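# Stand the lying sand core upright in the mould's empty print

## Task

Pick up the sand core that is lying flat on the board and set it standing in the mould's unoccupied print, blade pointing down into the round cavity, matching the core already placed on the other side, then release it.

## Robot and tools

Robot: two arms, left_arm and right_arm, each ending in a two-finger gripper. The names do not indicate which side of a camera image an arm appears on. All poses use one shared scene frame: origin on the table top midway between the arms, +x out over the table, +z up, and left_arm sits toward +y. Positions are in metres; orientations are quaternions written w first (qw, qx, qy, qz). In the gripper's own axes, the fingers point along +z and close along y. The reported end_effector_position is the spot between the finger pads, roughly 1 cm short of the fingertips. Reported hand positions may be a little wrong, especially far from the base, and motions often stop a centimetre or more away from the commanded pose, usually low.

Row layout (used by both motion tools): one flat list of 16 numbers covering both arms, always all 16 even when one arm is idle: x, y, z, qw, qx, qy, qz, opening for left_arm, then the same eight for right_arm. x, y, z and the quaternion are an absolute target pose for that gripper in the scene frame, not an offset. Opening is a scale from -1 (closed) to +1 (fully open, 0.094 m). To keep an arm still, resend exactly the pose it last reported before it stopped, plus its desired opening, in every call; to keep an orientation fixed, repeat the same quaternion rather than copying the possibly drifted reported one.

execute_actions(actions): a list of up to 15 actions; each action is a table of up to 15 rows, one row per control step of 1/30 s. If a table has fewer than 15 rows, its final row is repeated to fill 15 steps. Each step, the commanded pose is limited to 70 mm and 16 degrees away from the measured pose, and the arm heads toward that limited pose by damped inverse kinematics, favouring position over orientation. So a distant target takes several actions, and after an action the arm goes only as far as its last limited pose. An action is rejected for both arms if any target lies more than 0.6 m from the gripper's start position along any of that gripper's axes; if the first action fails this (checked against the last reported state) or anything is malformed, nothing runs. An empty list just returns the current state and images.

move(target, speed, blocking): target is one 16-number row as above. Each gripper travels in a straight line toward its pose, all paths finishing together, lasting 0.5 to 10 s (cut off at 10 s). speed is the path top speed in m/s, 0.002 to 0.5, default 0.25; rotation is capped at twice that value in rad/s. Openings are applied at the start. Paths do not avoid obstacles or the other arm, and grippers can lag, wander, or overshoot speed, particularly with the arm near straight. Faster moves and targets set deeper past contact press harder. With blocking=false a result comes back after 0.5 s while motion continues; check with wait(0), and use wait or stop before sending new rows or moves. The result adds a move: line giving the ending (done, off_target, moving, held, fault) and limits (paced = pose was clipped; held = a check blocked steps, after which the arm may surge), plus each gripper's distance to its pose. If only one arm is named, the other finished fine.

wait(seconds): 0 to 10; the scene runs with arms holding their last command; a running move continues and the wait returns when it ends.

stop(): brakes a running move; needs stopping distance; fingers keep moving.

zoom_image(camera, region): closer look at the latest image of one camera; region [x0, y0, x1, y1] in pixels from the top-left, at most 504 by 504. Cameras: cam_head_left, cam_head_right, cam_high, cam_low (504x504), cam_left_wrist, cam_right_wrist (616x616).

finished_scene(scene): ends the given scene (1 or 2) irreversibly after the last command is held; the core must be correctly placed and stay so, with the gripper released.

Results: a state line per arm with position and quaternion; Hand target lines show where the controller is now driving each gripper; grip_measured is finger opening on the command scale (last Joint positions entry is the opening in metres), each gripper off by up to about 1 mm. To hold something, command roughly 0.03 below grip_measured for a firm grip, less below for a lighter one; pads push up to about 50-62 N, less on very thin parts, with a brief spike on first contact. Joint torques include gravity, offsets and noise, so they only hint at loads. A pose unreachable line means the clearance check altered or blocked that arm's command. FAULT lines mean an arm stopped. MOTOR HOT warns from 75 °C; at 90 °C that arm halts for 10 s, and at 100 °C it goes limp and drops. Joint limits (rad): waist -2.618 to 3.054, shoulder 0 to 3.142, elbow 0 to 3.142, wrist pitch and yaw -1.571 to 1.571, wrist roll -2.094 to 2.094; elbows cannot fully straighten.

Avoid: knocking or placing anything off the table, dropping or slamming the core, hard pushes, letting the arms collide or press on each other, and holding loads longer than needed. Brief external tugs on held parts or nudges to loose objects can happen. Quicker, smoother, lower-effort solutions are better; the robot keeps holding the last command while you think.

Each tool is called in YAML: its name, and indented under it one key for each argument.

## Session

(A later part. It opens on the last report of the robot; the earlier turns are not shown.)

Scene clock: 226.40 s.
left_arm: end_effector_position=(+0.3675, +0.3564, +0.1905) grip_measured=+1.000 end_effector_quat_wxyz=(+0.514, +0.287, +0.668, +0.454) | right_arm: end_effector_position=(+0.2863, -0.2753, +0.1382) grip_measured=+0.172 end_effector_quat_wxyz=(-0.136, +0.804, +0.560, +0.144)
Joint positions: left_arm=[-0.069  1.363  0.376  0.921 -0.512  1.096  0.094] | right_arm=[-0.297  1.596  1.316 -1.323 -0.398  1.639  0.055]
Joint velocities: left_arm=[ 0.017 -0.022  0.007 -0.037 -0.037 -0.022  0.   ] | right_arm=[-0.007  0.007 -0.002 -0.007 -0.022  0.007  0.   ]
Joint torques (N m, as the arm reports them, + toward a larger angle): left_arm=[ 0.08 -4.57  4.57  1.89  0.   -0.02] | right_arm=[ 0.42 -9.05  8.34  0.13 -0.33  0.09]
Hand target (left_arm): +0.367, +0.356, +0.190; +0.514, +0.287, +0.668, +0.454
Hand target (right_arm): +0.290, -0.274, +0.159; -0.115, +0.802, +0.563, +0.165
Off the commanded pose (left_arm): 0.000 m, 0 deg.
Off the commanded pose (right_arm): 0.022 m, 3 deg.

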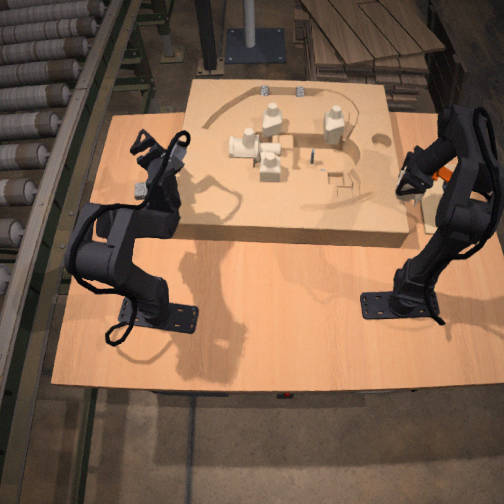

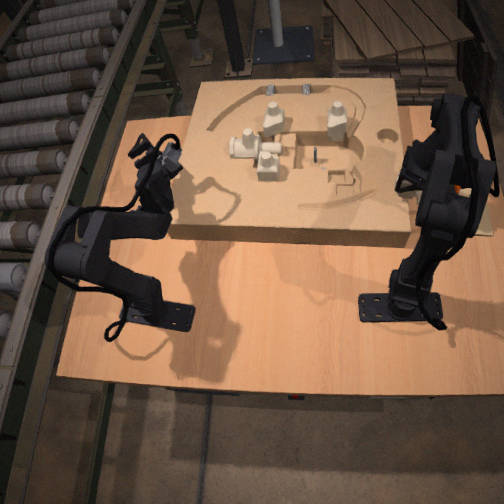

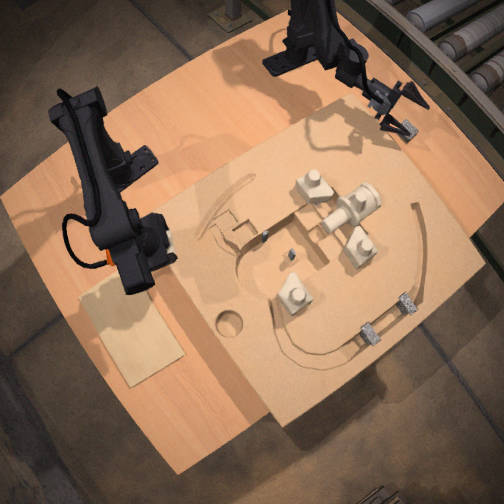

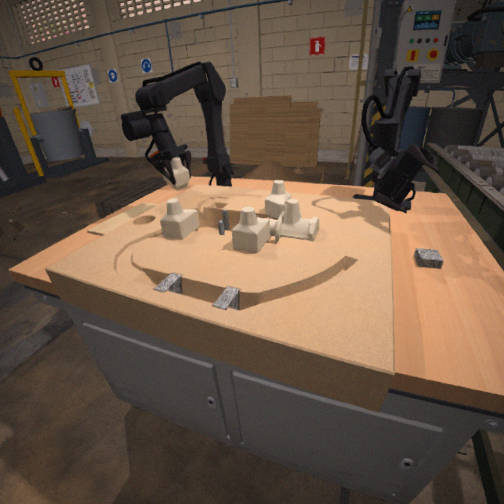

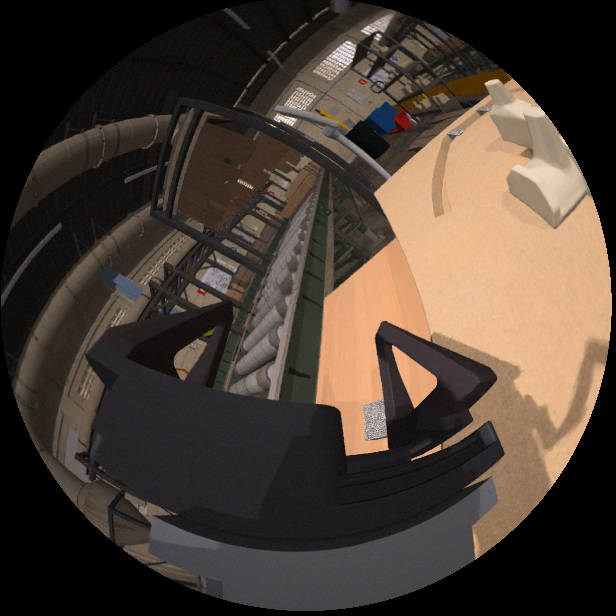

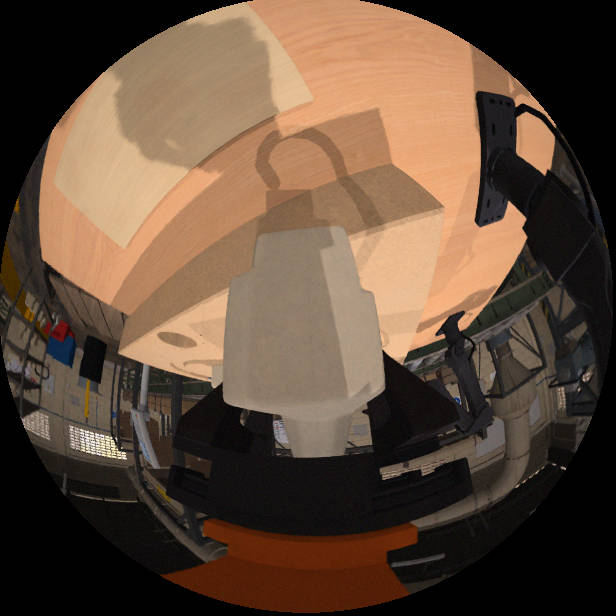

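execute_actions:
  actions:
    - [[0.3675,0.3564,0.1905,0.514,0.287,0.668,0.454,1,0.293,-0.268,0.157,-0.105,0.803,0.563,0.17,0.12]]
    - [[0.3675,0.3564,0.1905,0.514,0.287,0.668,0.454,1,0.295,-0.262,0.153,-0.105,0.803,0.563,0.17,0.12]]
    - [[0.3675,0.3564,0.1905,0.514,0.287,0.668,0.454,1,0.295,-0.262,0.148,-0.105,0.803,0.563,0.17,0.12]]
    - [[0.3675,0.3564,0.1905,0.514,0.287,0.668,0.454,1,0.295,-0.262,0.143,-0.105,0.803,0.563,0.17,0.12]]

zoom_image:
  camera: "cam_low"
  region: [130,130,220,220]

zoom_image:
  camera: "cam_head_left"
  region: [370,140,470,240]

Scene clock: 236.90 s.
left_arm: end_effector_position=(+0.3675, +0.3564, +0.1905) grip_measured=+1.000 end_effector_quat_wxyz=(+0.514, +0.287, +0.668, +0.454) | right_arm: end_effector_position=(+0.2943, -0.2652, +0.1330) grip_measured=+0.172 end_effector_quat_wxyz=(-0.116, +0.805, +0.561, +0.154)
Joint positions: left_arm=[-0.069  1.363  0.376  0.921 -0.512  1.096  0.094] | right_arm=[-0.247  1.57   1.273 -1.239 -0.387  1.7    0.055]
Joint velocities: left_arm=[ 0.012 -0.012 -0.007 -0.007 -0.007  0.037  0.   ] | right_arm=[-0.017  0.007  0.002 -0.007  0.022  0.022 -0.   ]
Joint torques (N m, as the arm reports them, + toward a larger angle): left_arm=[ 0.04 -4.67  4.48  1.9  -0.02 -0.01] | right_arm=[ 0.47 -8.58  5.51  0.5  -0.34  0.06]
Hand target (left_arm): +0.367, +0.356, +0.190; +0.514, +0.287, +0.668, +0.454
Hand target (right_arm): +0.295, -0.262, +0.143; -0.105, +0.802, +0.563, +0.170
Off the commanded pose (left_arm): 0.000 m, 0 deg.
Off the commanded pose (right_arm): 0.011 m, 2 deg.

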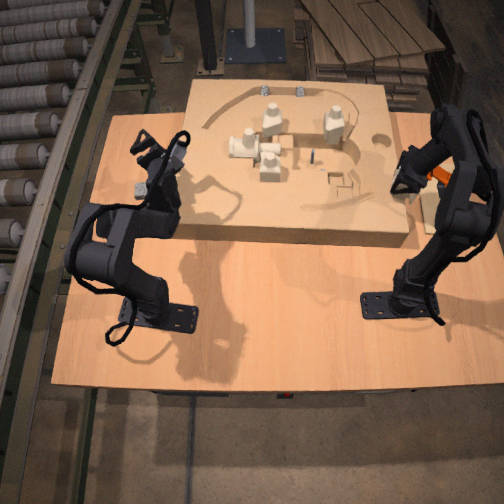

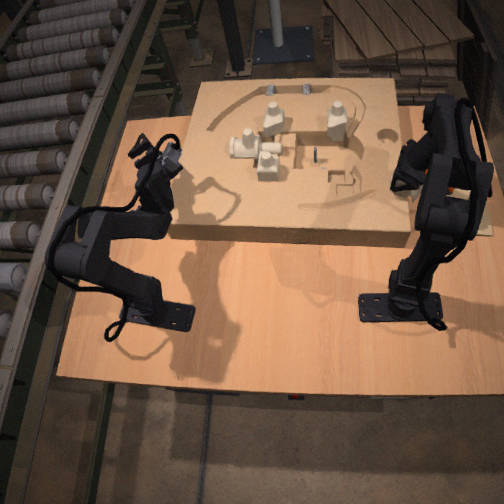

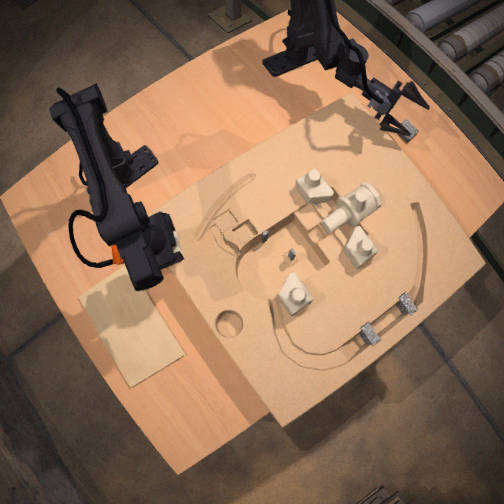

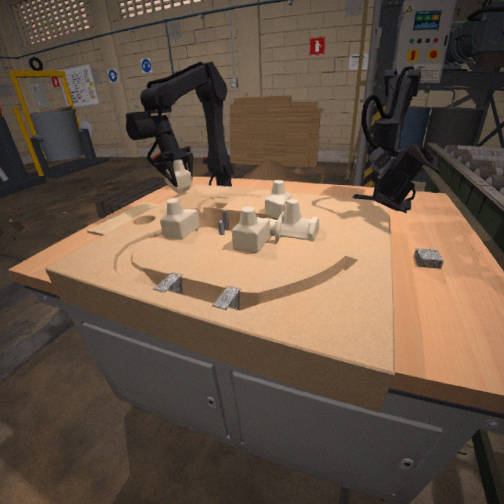

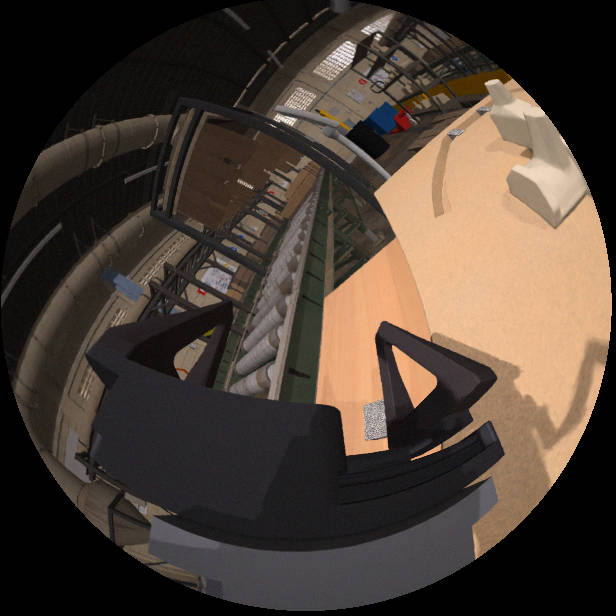

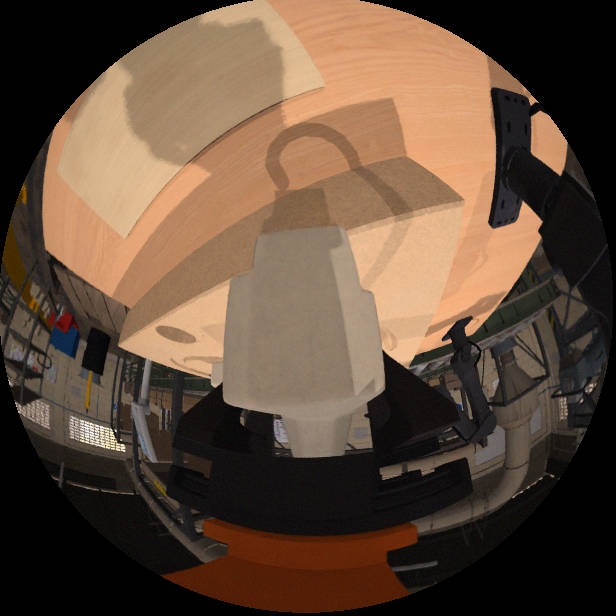

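Region (130, 130, 220, 220) of cam_low's 504x504 image, scaled by 5.600, with more detail than that image has.

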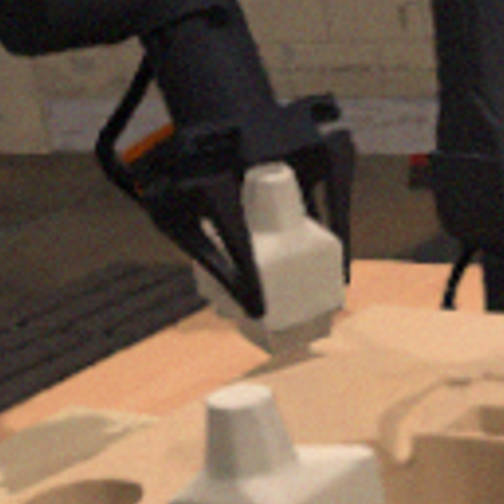

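Region (370, 140, 470, 240) of cam_head_left's 504x504 image, scaled by 5.040, with more detail than that image has.

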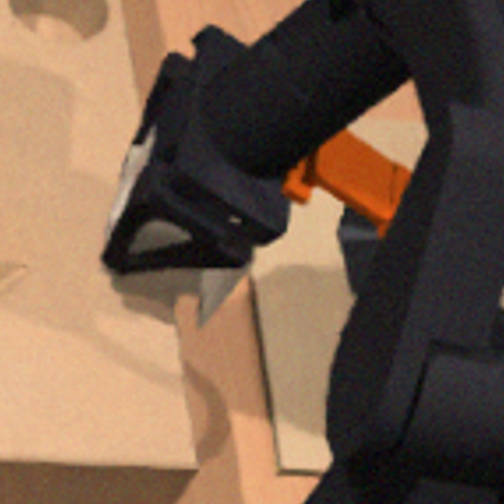

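execute_actions:
  actions:
    - [[0.3675,0.3564,0.1905,0.514,0.287,0.668,0.454,1,0.295,-0.263,0.155,-0.11,0.79,0.585,0.165,0.12]]
    - [[0.3675,0.3564,0.1905,0.514,0.287,0.668,0.454,1,0.295,-0.263,0.16,-0.115,0.76,0.625,0.155,0.12]]
    - [[0.3675,0.3564,0.1905,0.514,0.287,0.668,0.454,1,0.295,-0.263,0.158,-0.12,0.725,0.665,0.15,0.12]]
    - [[0.3675,0.3564,0.1905,0.514,0.287,0.668,0.454,1,0.295,-0.263,0.154,-0.125,0.694,0.694,0.145,0.12]]
    - [[0.3675,0.3564,0.1905,0.514,0.287,0.668,0.454,1,0.295,-0.263,0.15,-0.125,0.694,0.694,0.145,0.12]]

zoom_image:
  camera: "cam_low"
  region: [130,130,220,220]

zoom_image:
  camera: "cam_head_left"
  region: [370,140,470,240]

Scene clock: 247.10 s.
left_arm: end_effector_position=(+0.3675, +0.3564, +0.1905) grip_measured=+1.000 end_effector_quat_wxyz=(+0.514, +0.287, +0.668, +0.454) | right_arm: end_effector_position=(+0.2893, -0.2661, +0.1431) grip_measured=+0.173 end_effector_quat_wxyz=(-0.132, +0.702, +0.686, +0.137)
Joint positions: left_arm=[-0.069  1.363  0.376  0.921 -0.512  1.096  0.094] | right_arm=[-0.247  1.654  1.401 -1.398 -0.375  1.349  0.055]
Joint velocities: left_arm=[ 0.012 -0.007 -0.012  0.007 -0.066 -0.037  0.   ] | right_arm=[-0.007 -0.017 -0.017 -0.007 -0.007 -0.051  0.001]
Joint torques (N m, as the arm reports them, + toward a larger angle): left_arm=[ 0.11 -4.6   4.54  1.89  0.   -0.02] | right_arm=[ 0.85 -6.18  7.4   0.18 -0.3  -0.11]
Hand target (left_arm): +0.367, +0.356, +0.190; +0.514, +0.287, +0.668, +0.454
Hand target (right_arm): +0.295, -0.263, +0.150; -0.125, +0.694, +0.694, +0.145
Off the commanded pose (left_arm): 0.000 m, 0 deg.
Off the commanded pose (right_arm): 0.009 m, 2 deg.

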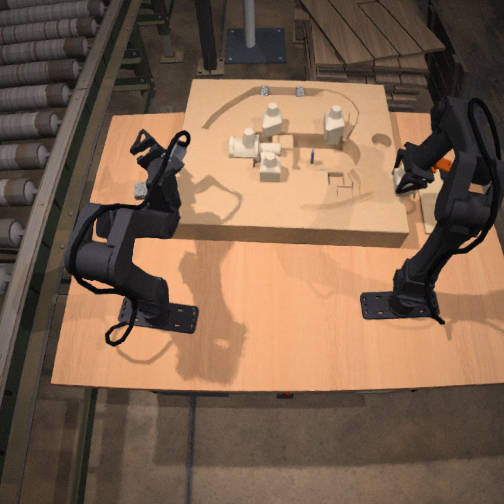

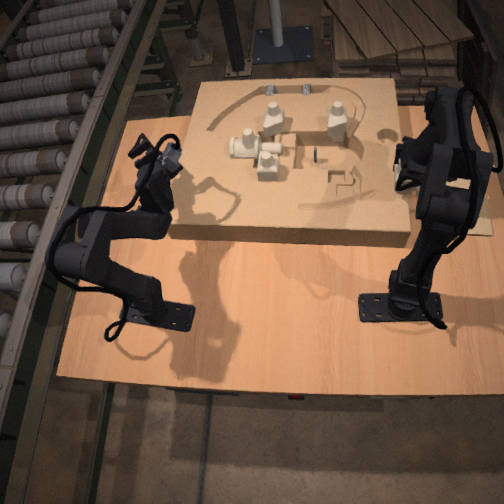

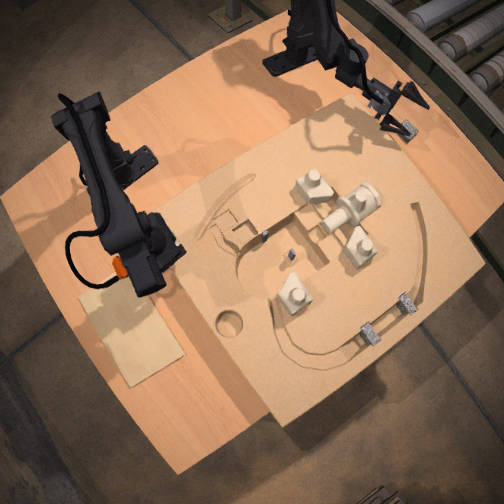

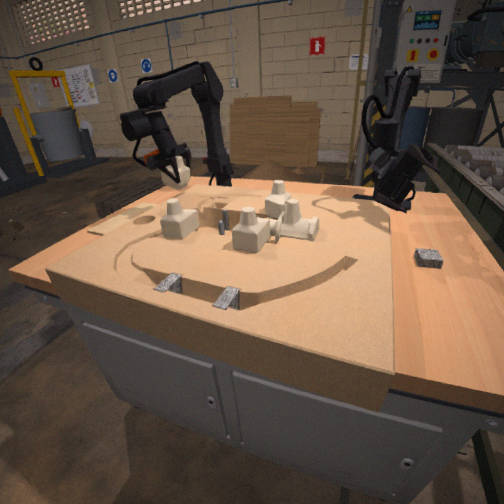

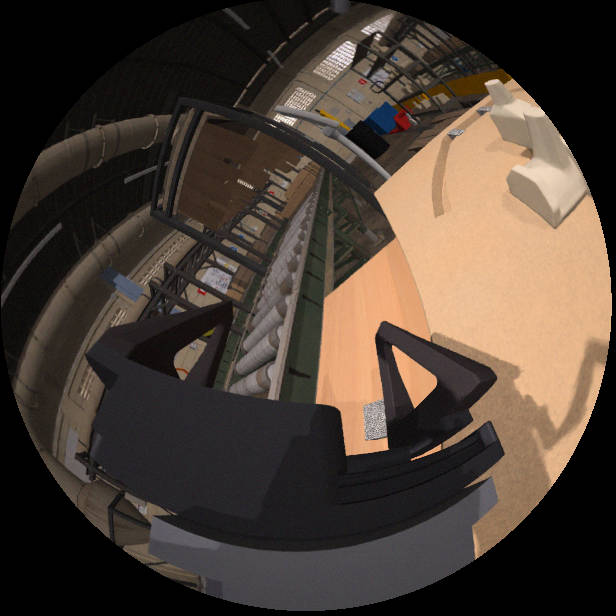

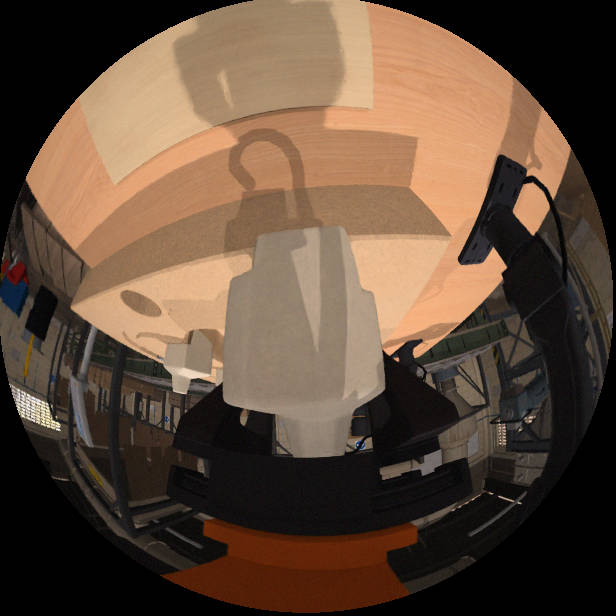

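Region (130, 130, 220, 220) of cam_low's 504x504 image, scaled by 5.600, with more detail than that image has.

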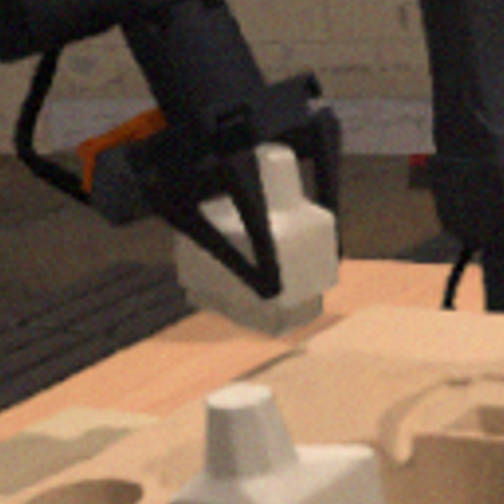

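Region (370, 140, 470, 240) of cam_head_left's 504x504 image, scaled by 5.040, with more detail than that image has.

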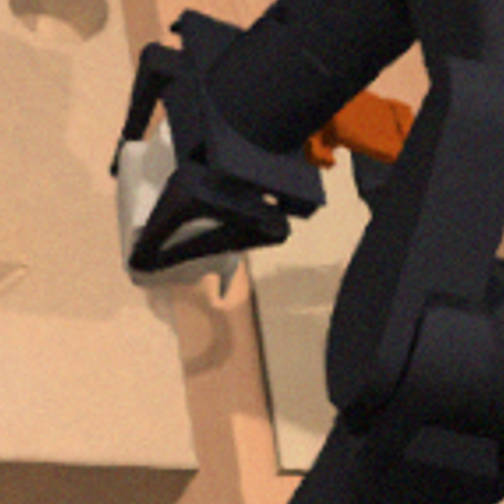

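execute_actions:
  actions:
    - [[0.3675,0.3564,0.1905,0.514,0.287,0.668,0.454,1,0.295,-0.259,0.147,-0.125,0.694,0.694,0.145,0.12]]
    - [[0.3675,0.3564,0.1905,0.514,0.287,0.668,0.454,1,0.295,-0.255,0.144,-0.125,0.694,0.694,0.145,0.12]]
    - [[0.3675,0.3564,0.1905,0.514,0.287,0.668,0.454,1,0.295,-0.255,0.14,-0.125,0.694,0.694,0.145,0.12]]

zoom_image:
  camera: "cam_low"
  region: [130,130,220,220]

zoom_image:
  camera: "cam_head_left"
  region: [370,140,470,240]

Scene clock: 255.10 s.
left_arm: end_effector_position=(+0.3675, +0.3564, +0.1905) grip_measured=+1.000 end_effector_quat_wxyz=(+0.514, +0.287, +0.668, +0.454) | right_arm: end_effector_position=(+0.2946, -0.2589, +0.1379) grip_measured=+0.173 end_effector_quat_wxyz=(-0.124, +0.694, +0.695, +0.139)
Joint positions: left_arm=[-0.069  1.363  0.376  0.921 -0.512  1.096  0.094] | right_arm=[-0.216  1.654  1.382 -1.355 -0.372  1.36   0.055]
Joint velocities: left_arm=[-0.002 -0.032 -0.012 -0.007 -0.022 -0.007  0.   ] | right_arm=[-0.002 -0.002 -0.002 -0.037  0.081  0.022  0.   ]
Joint torques (N m, as the arm reports them, + toward a larger angle): left_arm=[ 0.1  -4.71  4.44  1.88  0.   -0.01] | right_arm=[ 0.55 -6.91  5.32  0.31 -0.35  0.06]
Hand target (left_arm): +0.367, +0.356, +0.191; +0.514, +0.287, +0.668, +0.454
Hand target (right_arm): +0.295, -0.255, +0.140; -0.125, +0.694, +0.694, +0.145
Off the commanded pose (left_arm): 0.000 m, 0 deg.
Off the commanded pose (right_arm): 0.004 m, 1 deg.

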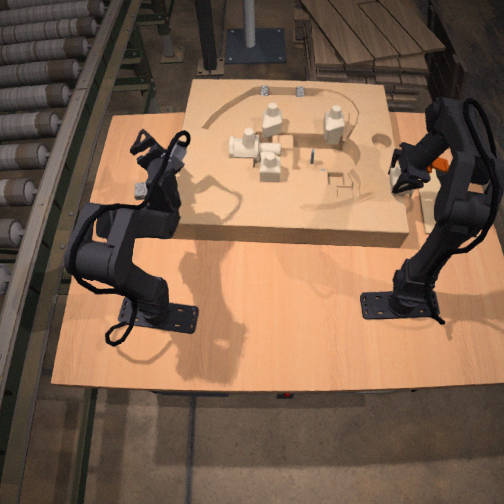

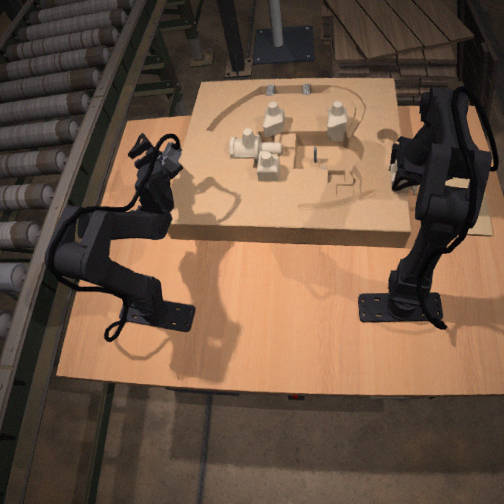

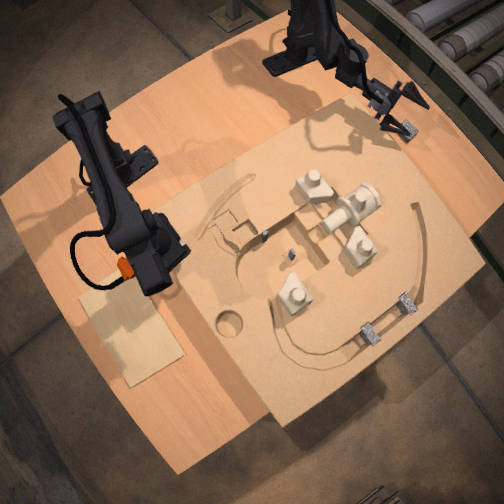

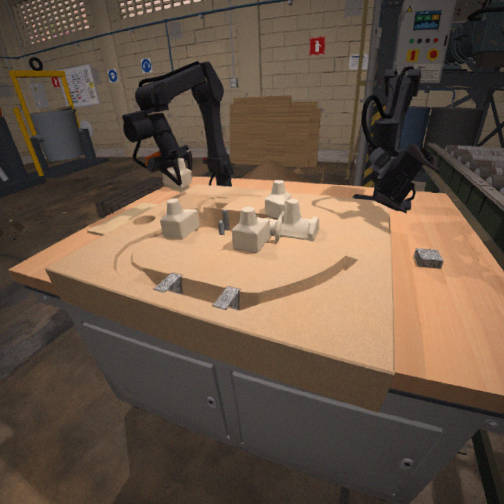

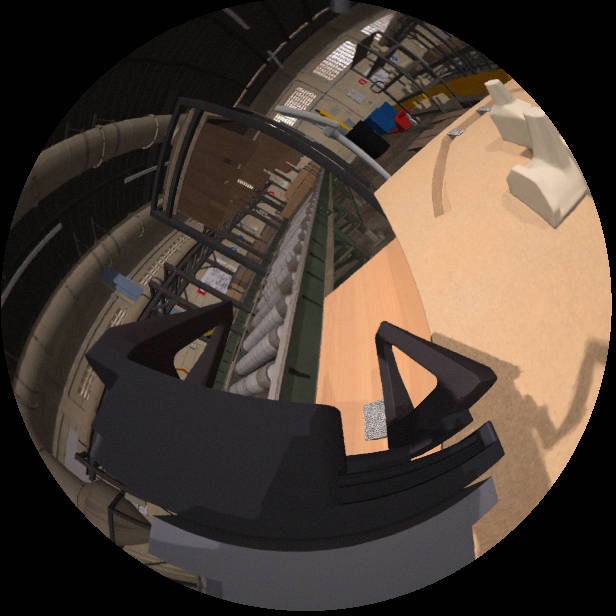

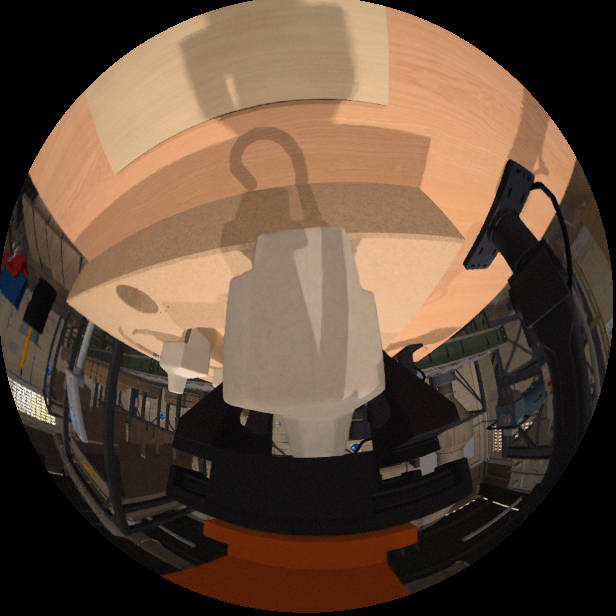

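Region (130, 130, 220, 220) of cam_low's 504x504 image, scaled by 5.600, with more detail than that image has.

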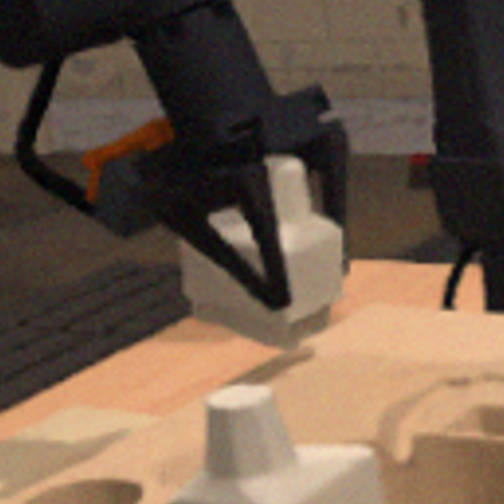

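Region (370, 140, 470, 240) of cam_head_left's 504x504 image, scaled by 5.040, with more detail than that image has.

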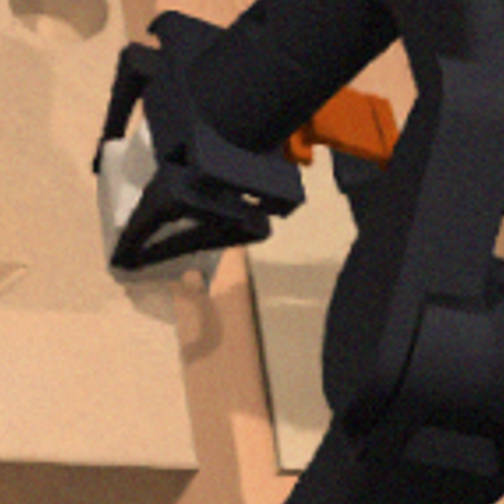

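Still hovering; lowering further with a small inward shift.

execute_actions:
  actions:
    - [[0.3675,0.3564,0.1905,0.514,0.287,0.668,0.454,1,0.295,-0.255,0.144,-0.125,0.694,0.694,0.145,0.12],[0.3675,0.3564,0.1905,0.514,0.287,0.668,0.454,1,0.295,-0.255,0.138,-0.125,0.694,0.694,0.145,0.12]]
    - [[0.3675,0.3564,0.1905,0.514,0.287,0.668,0.454,1,0.295,-0.254,0.134,-0.125,0.694,0.694,0.145,0.12]]
    - [[0.3675,0.3564,0.1905,0.514,0.287,0.668,0.454,1,0.295,-0.253,0.13,-0.125,0.694,0.694,0.145,0.12]]

zoom_image:
  camera: "cam_low"
  region: [130,130,220,220]

zoom_image:
  camera: "cam_head_left"
  region: [370,140,470,240]

Scene clock: 262.07 s.
left_arm: end_effector_position=(+0.3675, +0.3564, +0.1905) grip_measured=+1.000 end_effector_quat_wxyz=(+0.514, +0.287, +0.668, +0.454) | right_arm: end_effector_position=(+0.2945, -0.2571, +0.1279) grip_measured=+0.173 end_effector_quat_wxyz=(-0.124, +0.695, +0.695, +0.139)
Joint positions: left_arm=[-0.069  1.363  0.376  0.921 -0.512  1.096  0.094] | right_arm=[-0.21   1.654  1.343 -1.314 -0.372  1.367  0.055]
Joint velocities: left_arm=[ 0.002  0.002 -0.017 -0.037  0.007  0.037  0.   ] | right_arm=[ 0.012 -0.007 -0.012  0.051 -0.022  0.037 -0.   ]
Joint torques (N m, as the arm reports them, + toward a larger angle): left_arm=[ 0.07 -4.79  4.4   1.9  -0.01 -0.04] | right_arm=[ 0.63 -6.9   5.34  0.32 -0.35  0.05]
Hand target (left_arm): +0.367, +0.356, +0.190; +0.514, +0.287, +0.668, +0.454
Hand target (right_arm): +0.295, -0.253, +0.130; -0.125, +0.694, +0.694, +0.145
Off the commanded pose (left_arm): 0.000 m, 0 deg.
Off the commanded pose (right_arm): 0.005 m, 1 deg.

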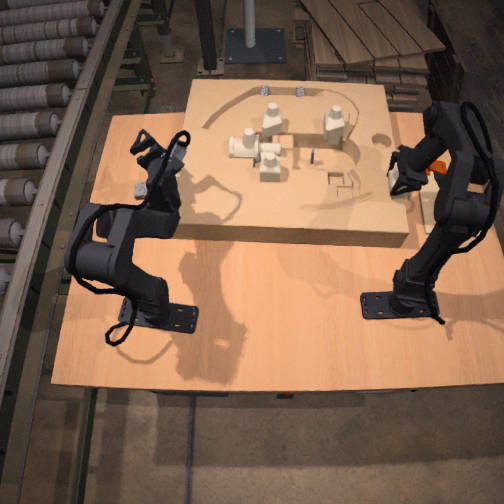

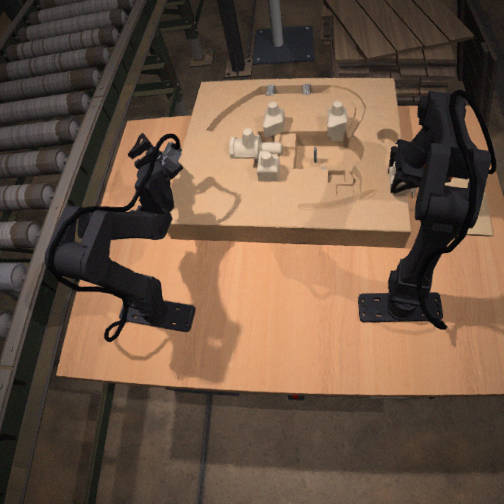

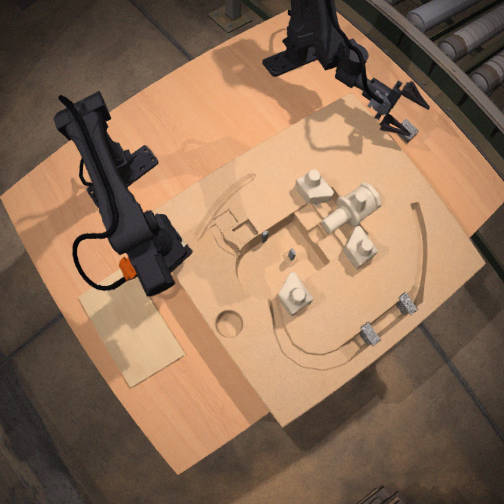

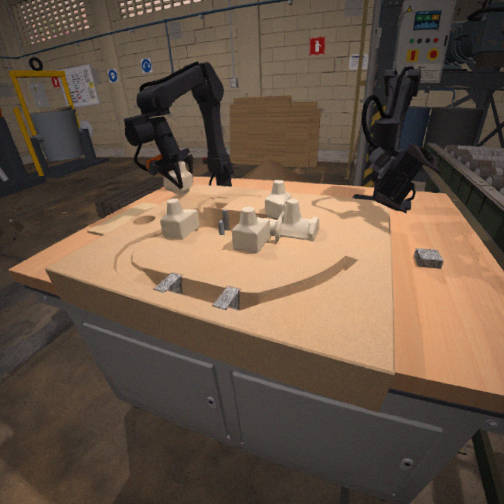

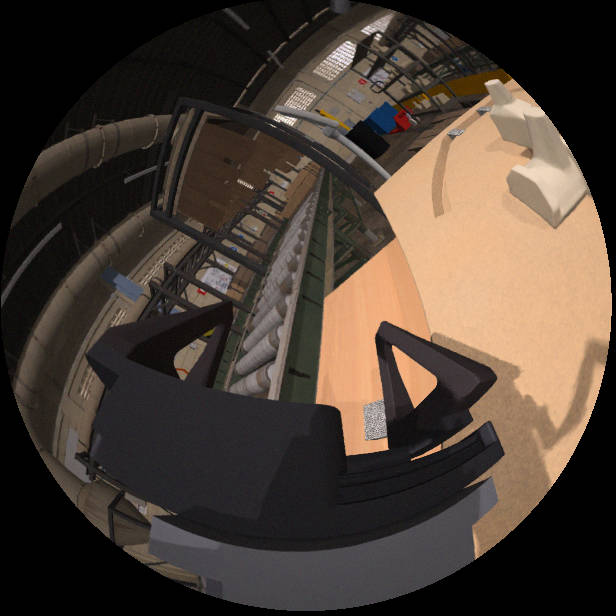

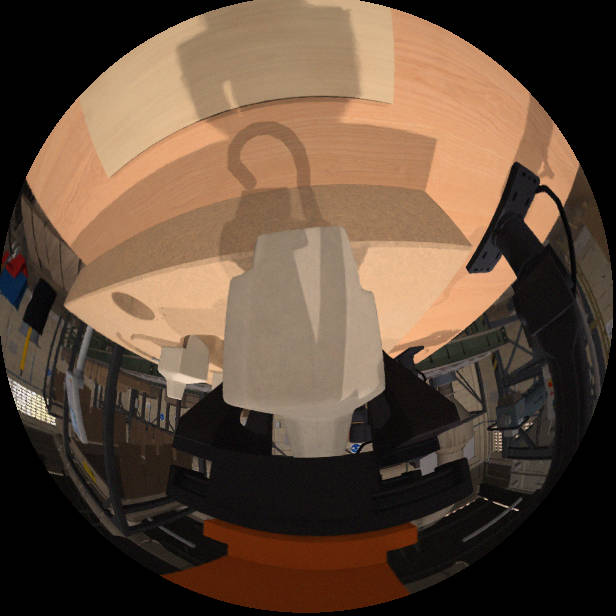

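Region (130, 130, 220, 220) of cam_low's 504x504 image, scaled by 5.600, with more detail than that image has.

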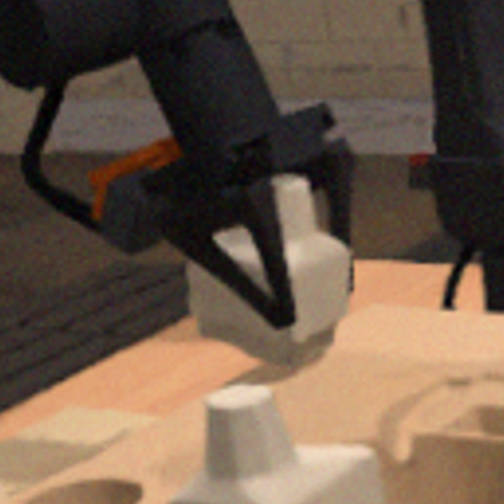

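Region (370, 140, 470, 240) of cam_head_left's 504x504 image, scaled by 5.040, with more detail than that image has.

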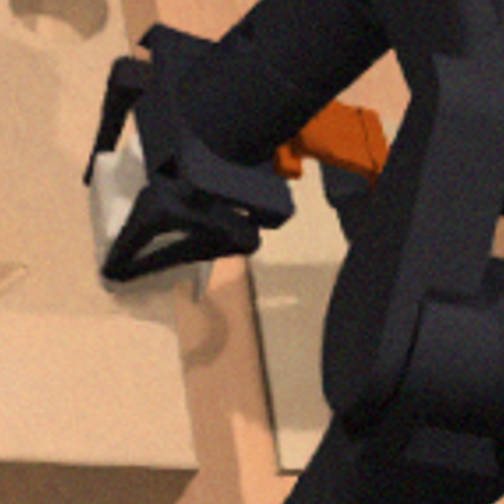

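execute_actions:
  actions:
    - [[0.3675,0.3564,0.1905,0.514,0.287,0.668,0.454,1,0.295,-0.249,0.13,-0.125,0.694,0.694,0.145,0.12]]
    - [[0.3675,0.3564,0.1905,0.514,0.287,0.668,0.454,1,0.295,-0.245,0.129,-0.125,0.694,0.694,0.145,0.12]]
    - [[0.3675,0.3564,0.1905,0.514,0.287,0.668,0.454,1,0.295,-0.245,0.124,-0.125,0.694,0.694,0.145,0.12]]
    - [[0.3675,0.3564,0.1905,0.514,0.287,0.668,0.454,1,0.295,-0.245,0.12,-0.125,0.694,0.694,0.145,0.12]]

zoom_image:
  camera: "cam_low"
  region: [130,130,220,220]

zoom_image:
  camera: "cam_head_left"
  region: [370,140,470,240]

Scene clock: 271.47 s.
left_arm: end_effector_position=(+0.3675, +0.3564, +0.1905) grip_measured=+1.000 end_effector_quat_wxyz=(+0.514, +0.287, +0.668, +0.454) | right_arm: end_effector_position=(+0.2946, -0.2488, +0.1216) grip_measured=+0.173 end_effector_quat_wxyz=(-0.127, +0.695, +0.694, +0.137)
Joint positions: left_arm=[-0.069  1.363  0.376  0.921 -0.512  1.096  0.094] | right_arm=[-0.182  1.654  1.318 -1.284 -0.374  1.397  0.055]
Joint velocities: left_arm=[-0.012 -0.022 -0.007 -0.022 -0.007  0.007  0.   ] | right_arm=[-0.002  0.012  0.007  0.022 -0.022  0.007  0.001]
Joint torques (N m, as the arm reports them, + toward a larger angle): left_arm=[ 0.1  -4.78  4.59  1.88  0.    0.01] | right_arm=[ 0.52 -7.22  4.05  0.55 -0.34  0.06]
Hand target (left_arm): +0.367, +0.356, +0.190; +0.514, +0.287, +0.668, +0.454
Hand target (right_arm): +0.295, -0.245, +0.120; -0.125, +0.694, +0.694, +0.145
Off the commanded pose (left_arm): 0.000 m, 0 deg.
Off the commanded pose (right_arm): 0.004 m, 1 deg.

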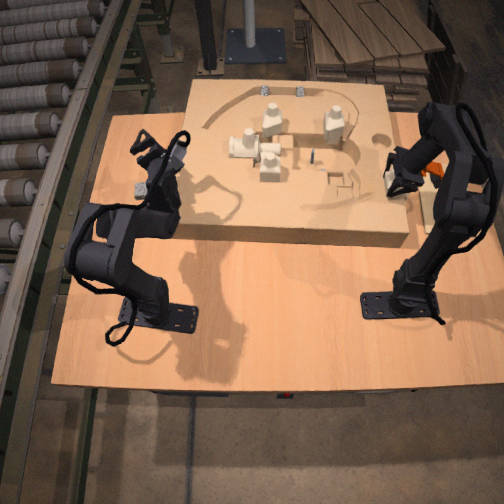

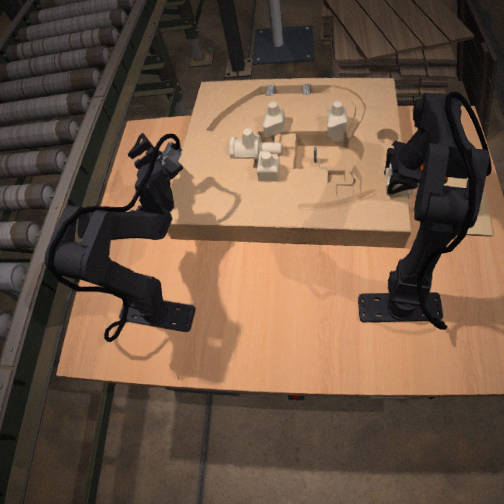

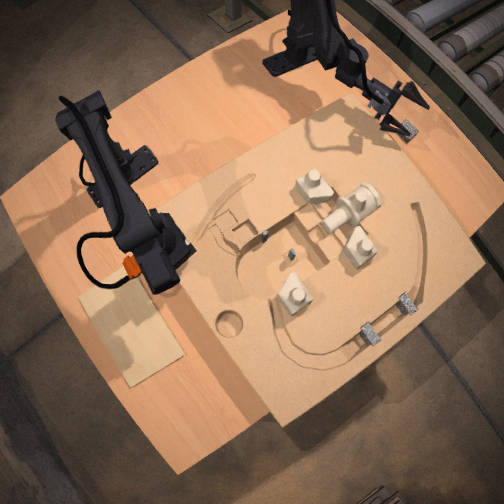

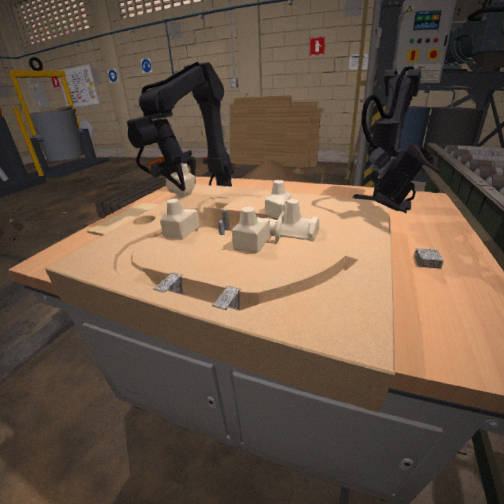

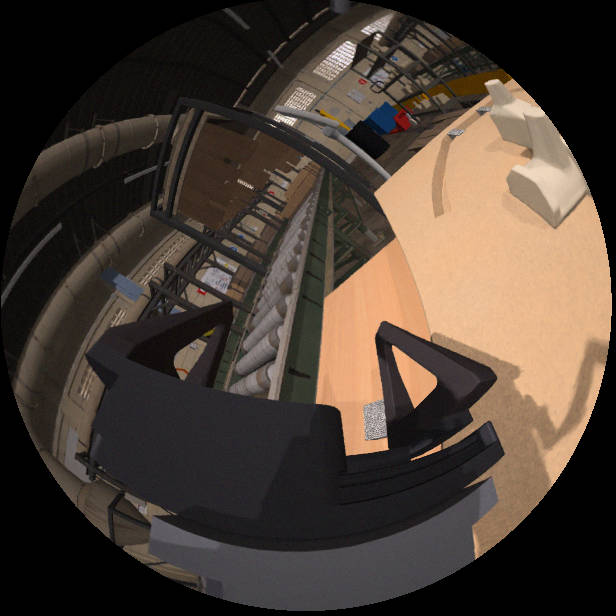

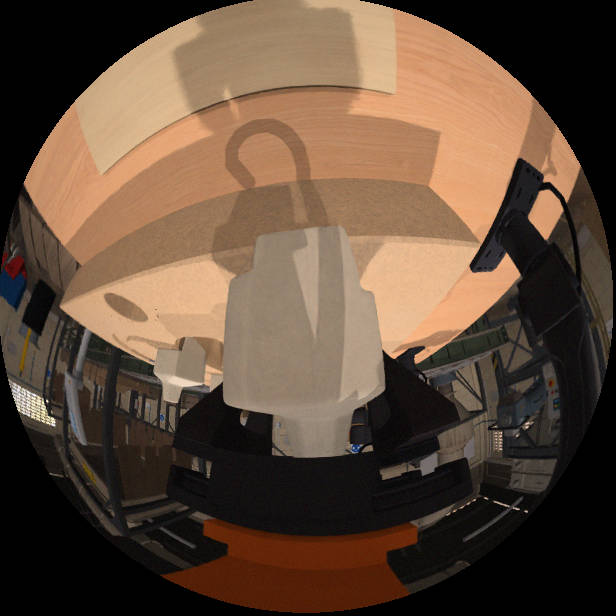

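Region (130, 130, 220, 220) of cam_low's 504x504 image, scaled by 5.600, with more detail than that image has.

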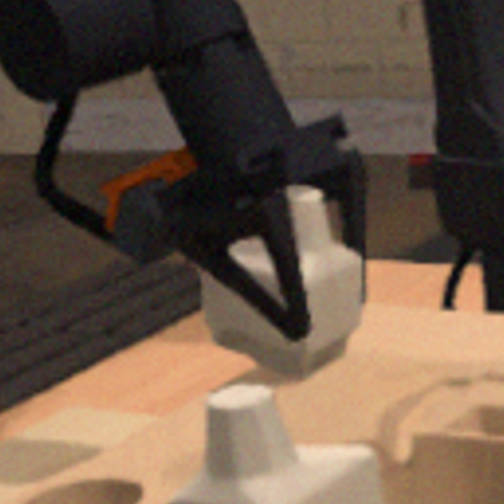

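Region (370, 140, 470, 240) of cam_head_left's 504x504 image, scaled by 5.040, with more detail than that image has.

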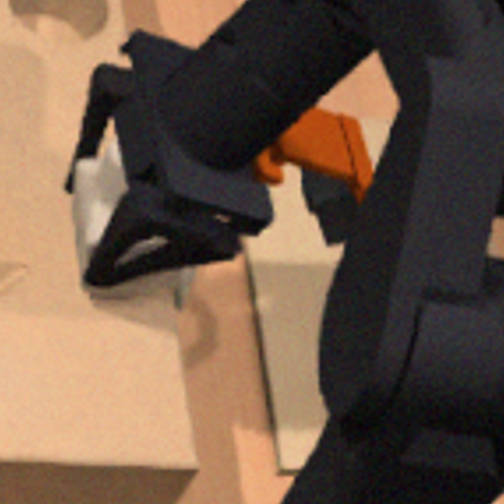

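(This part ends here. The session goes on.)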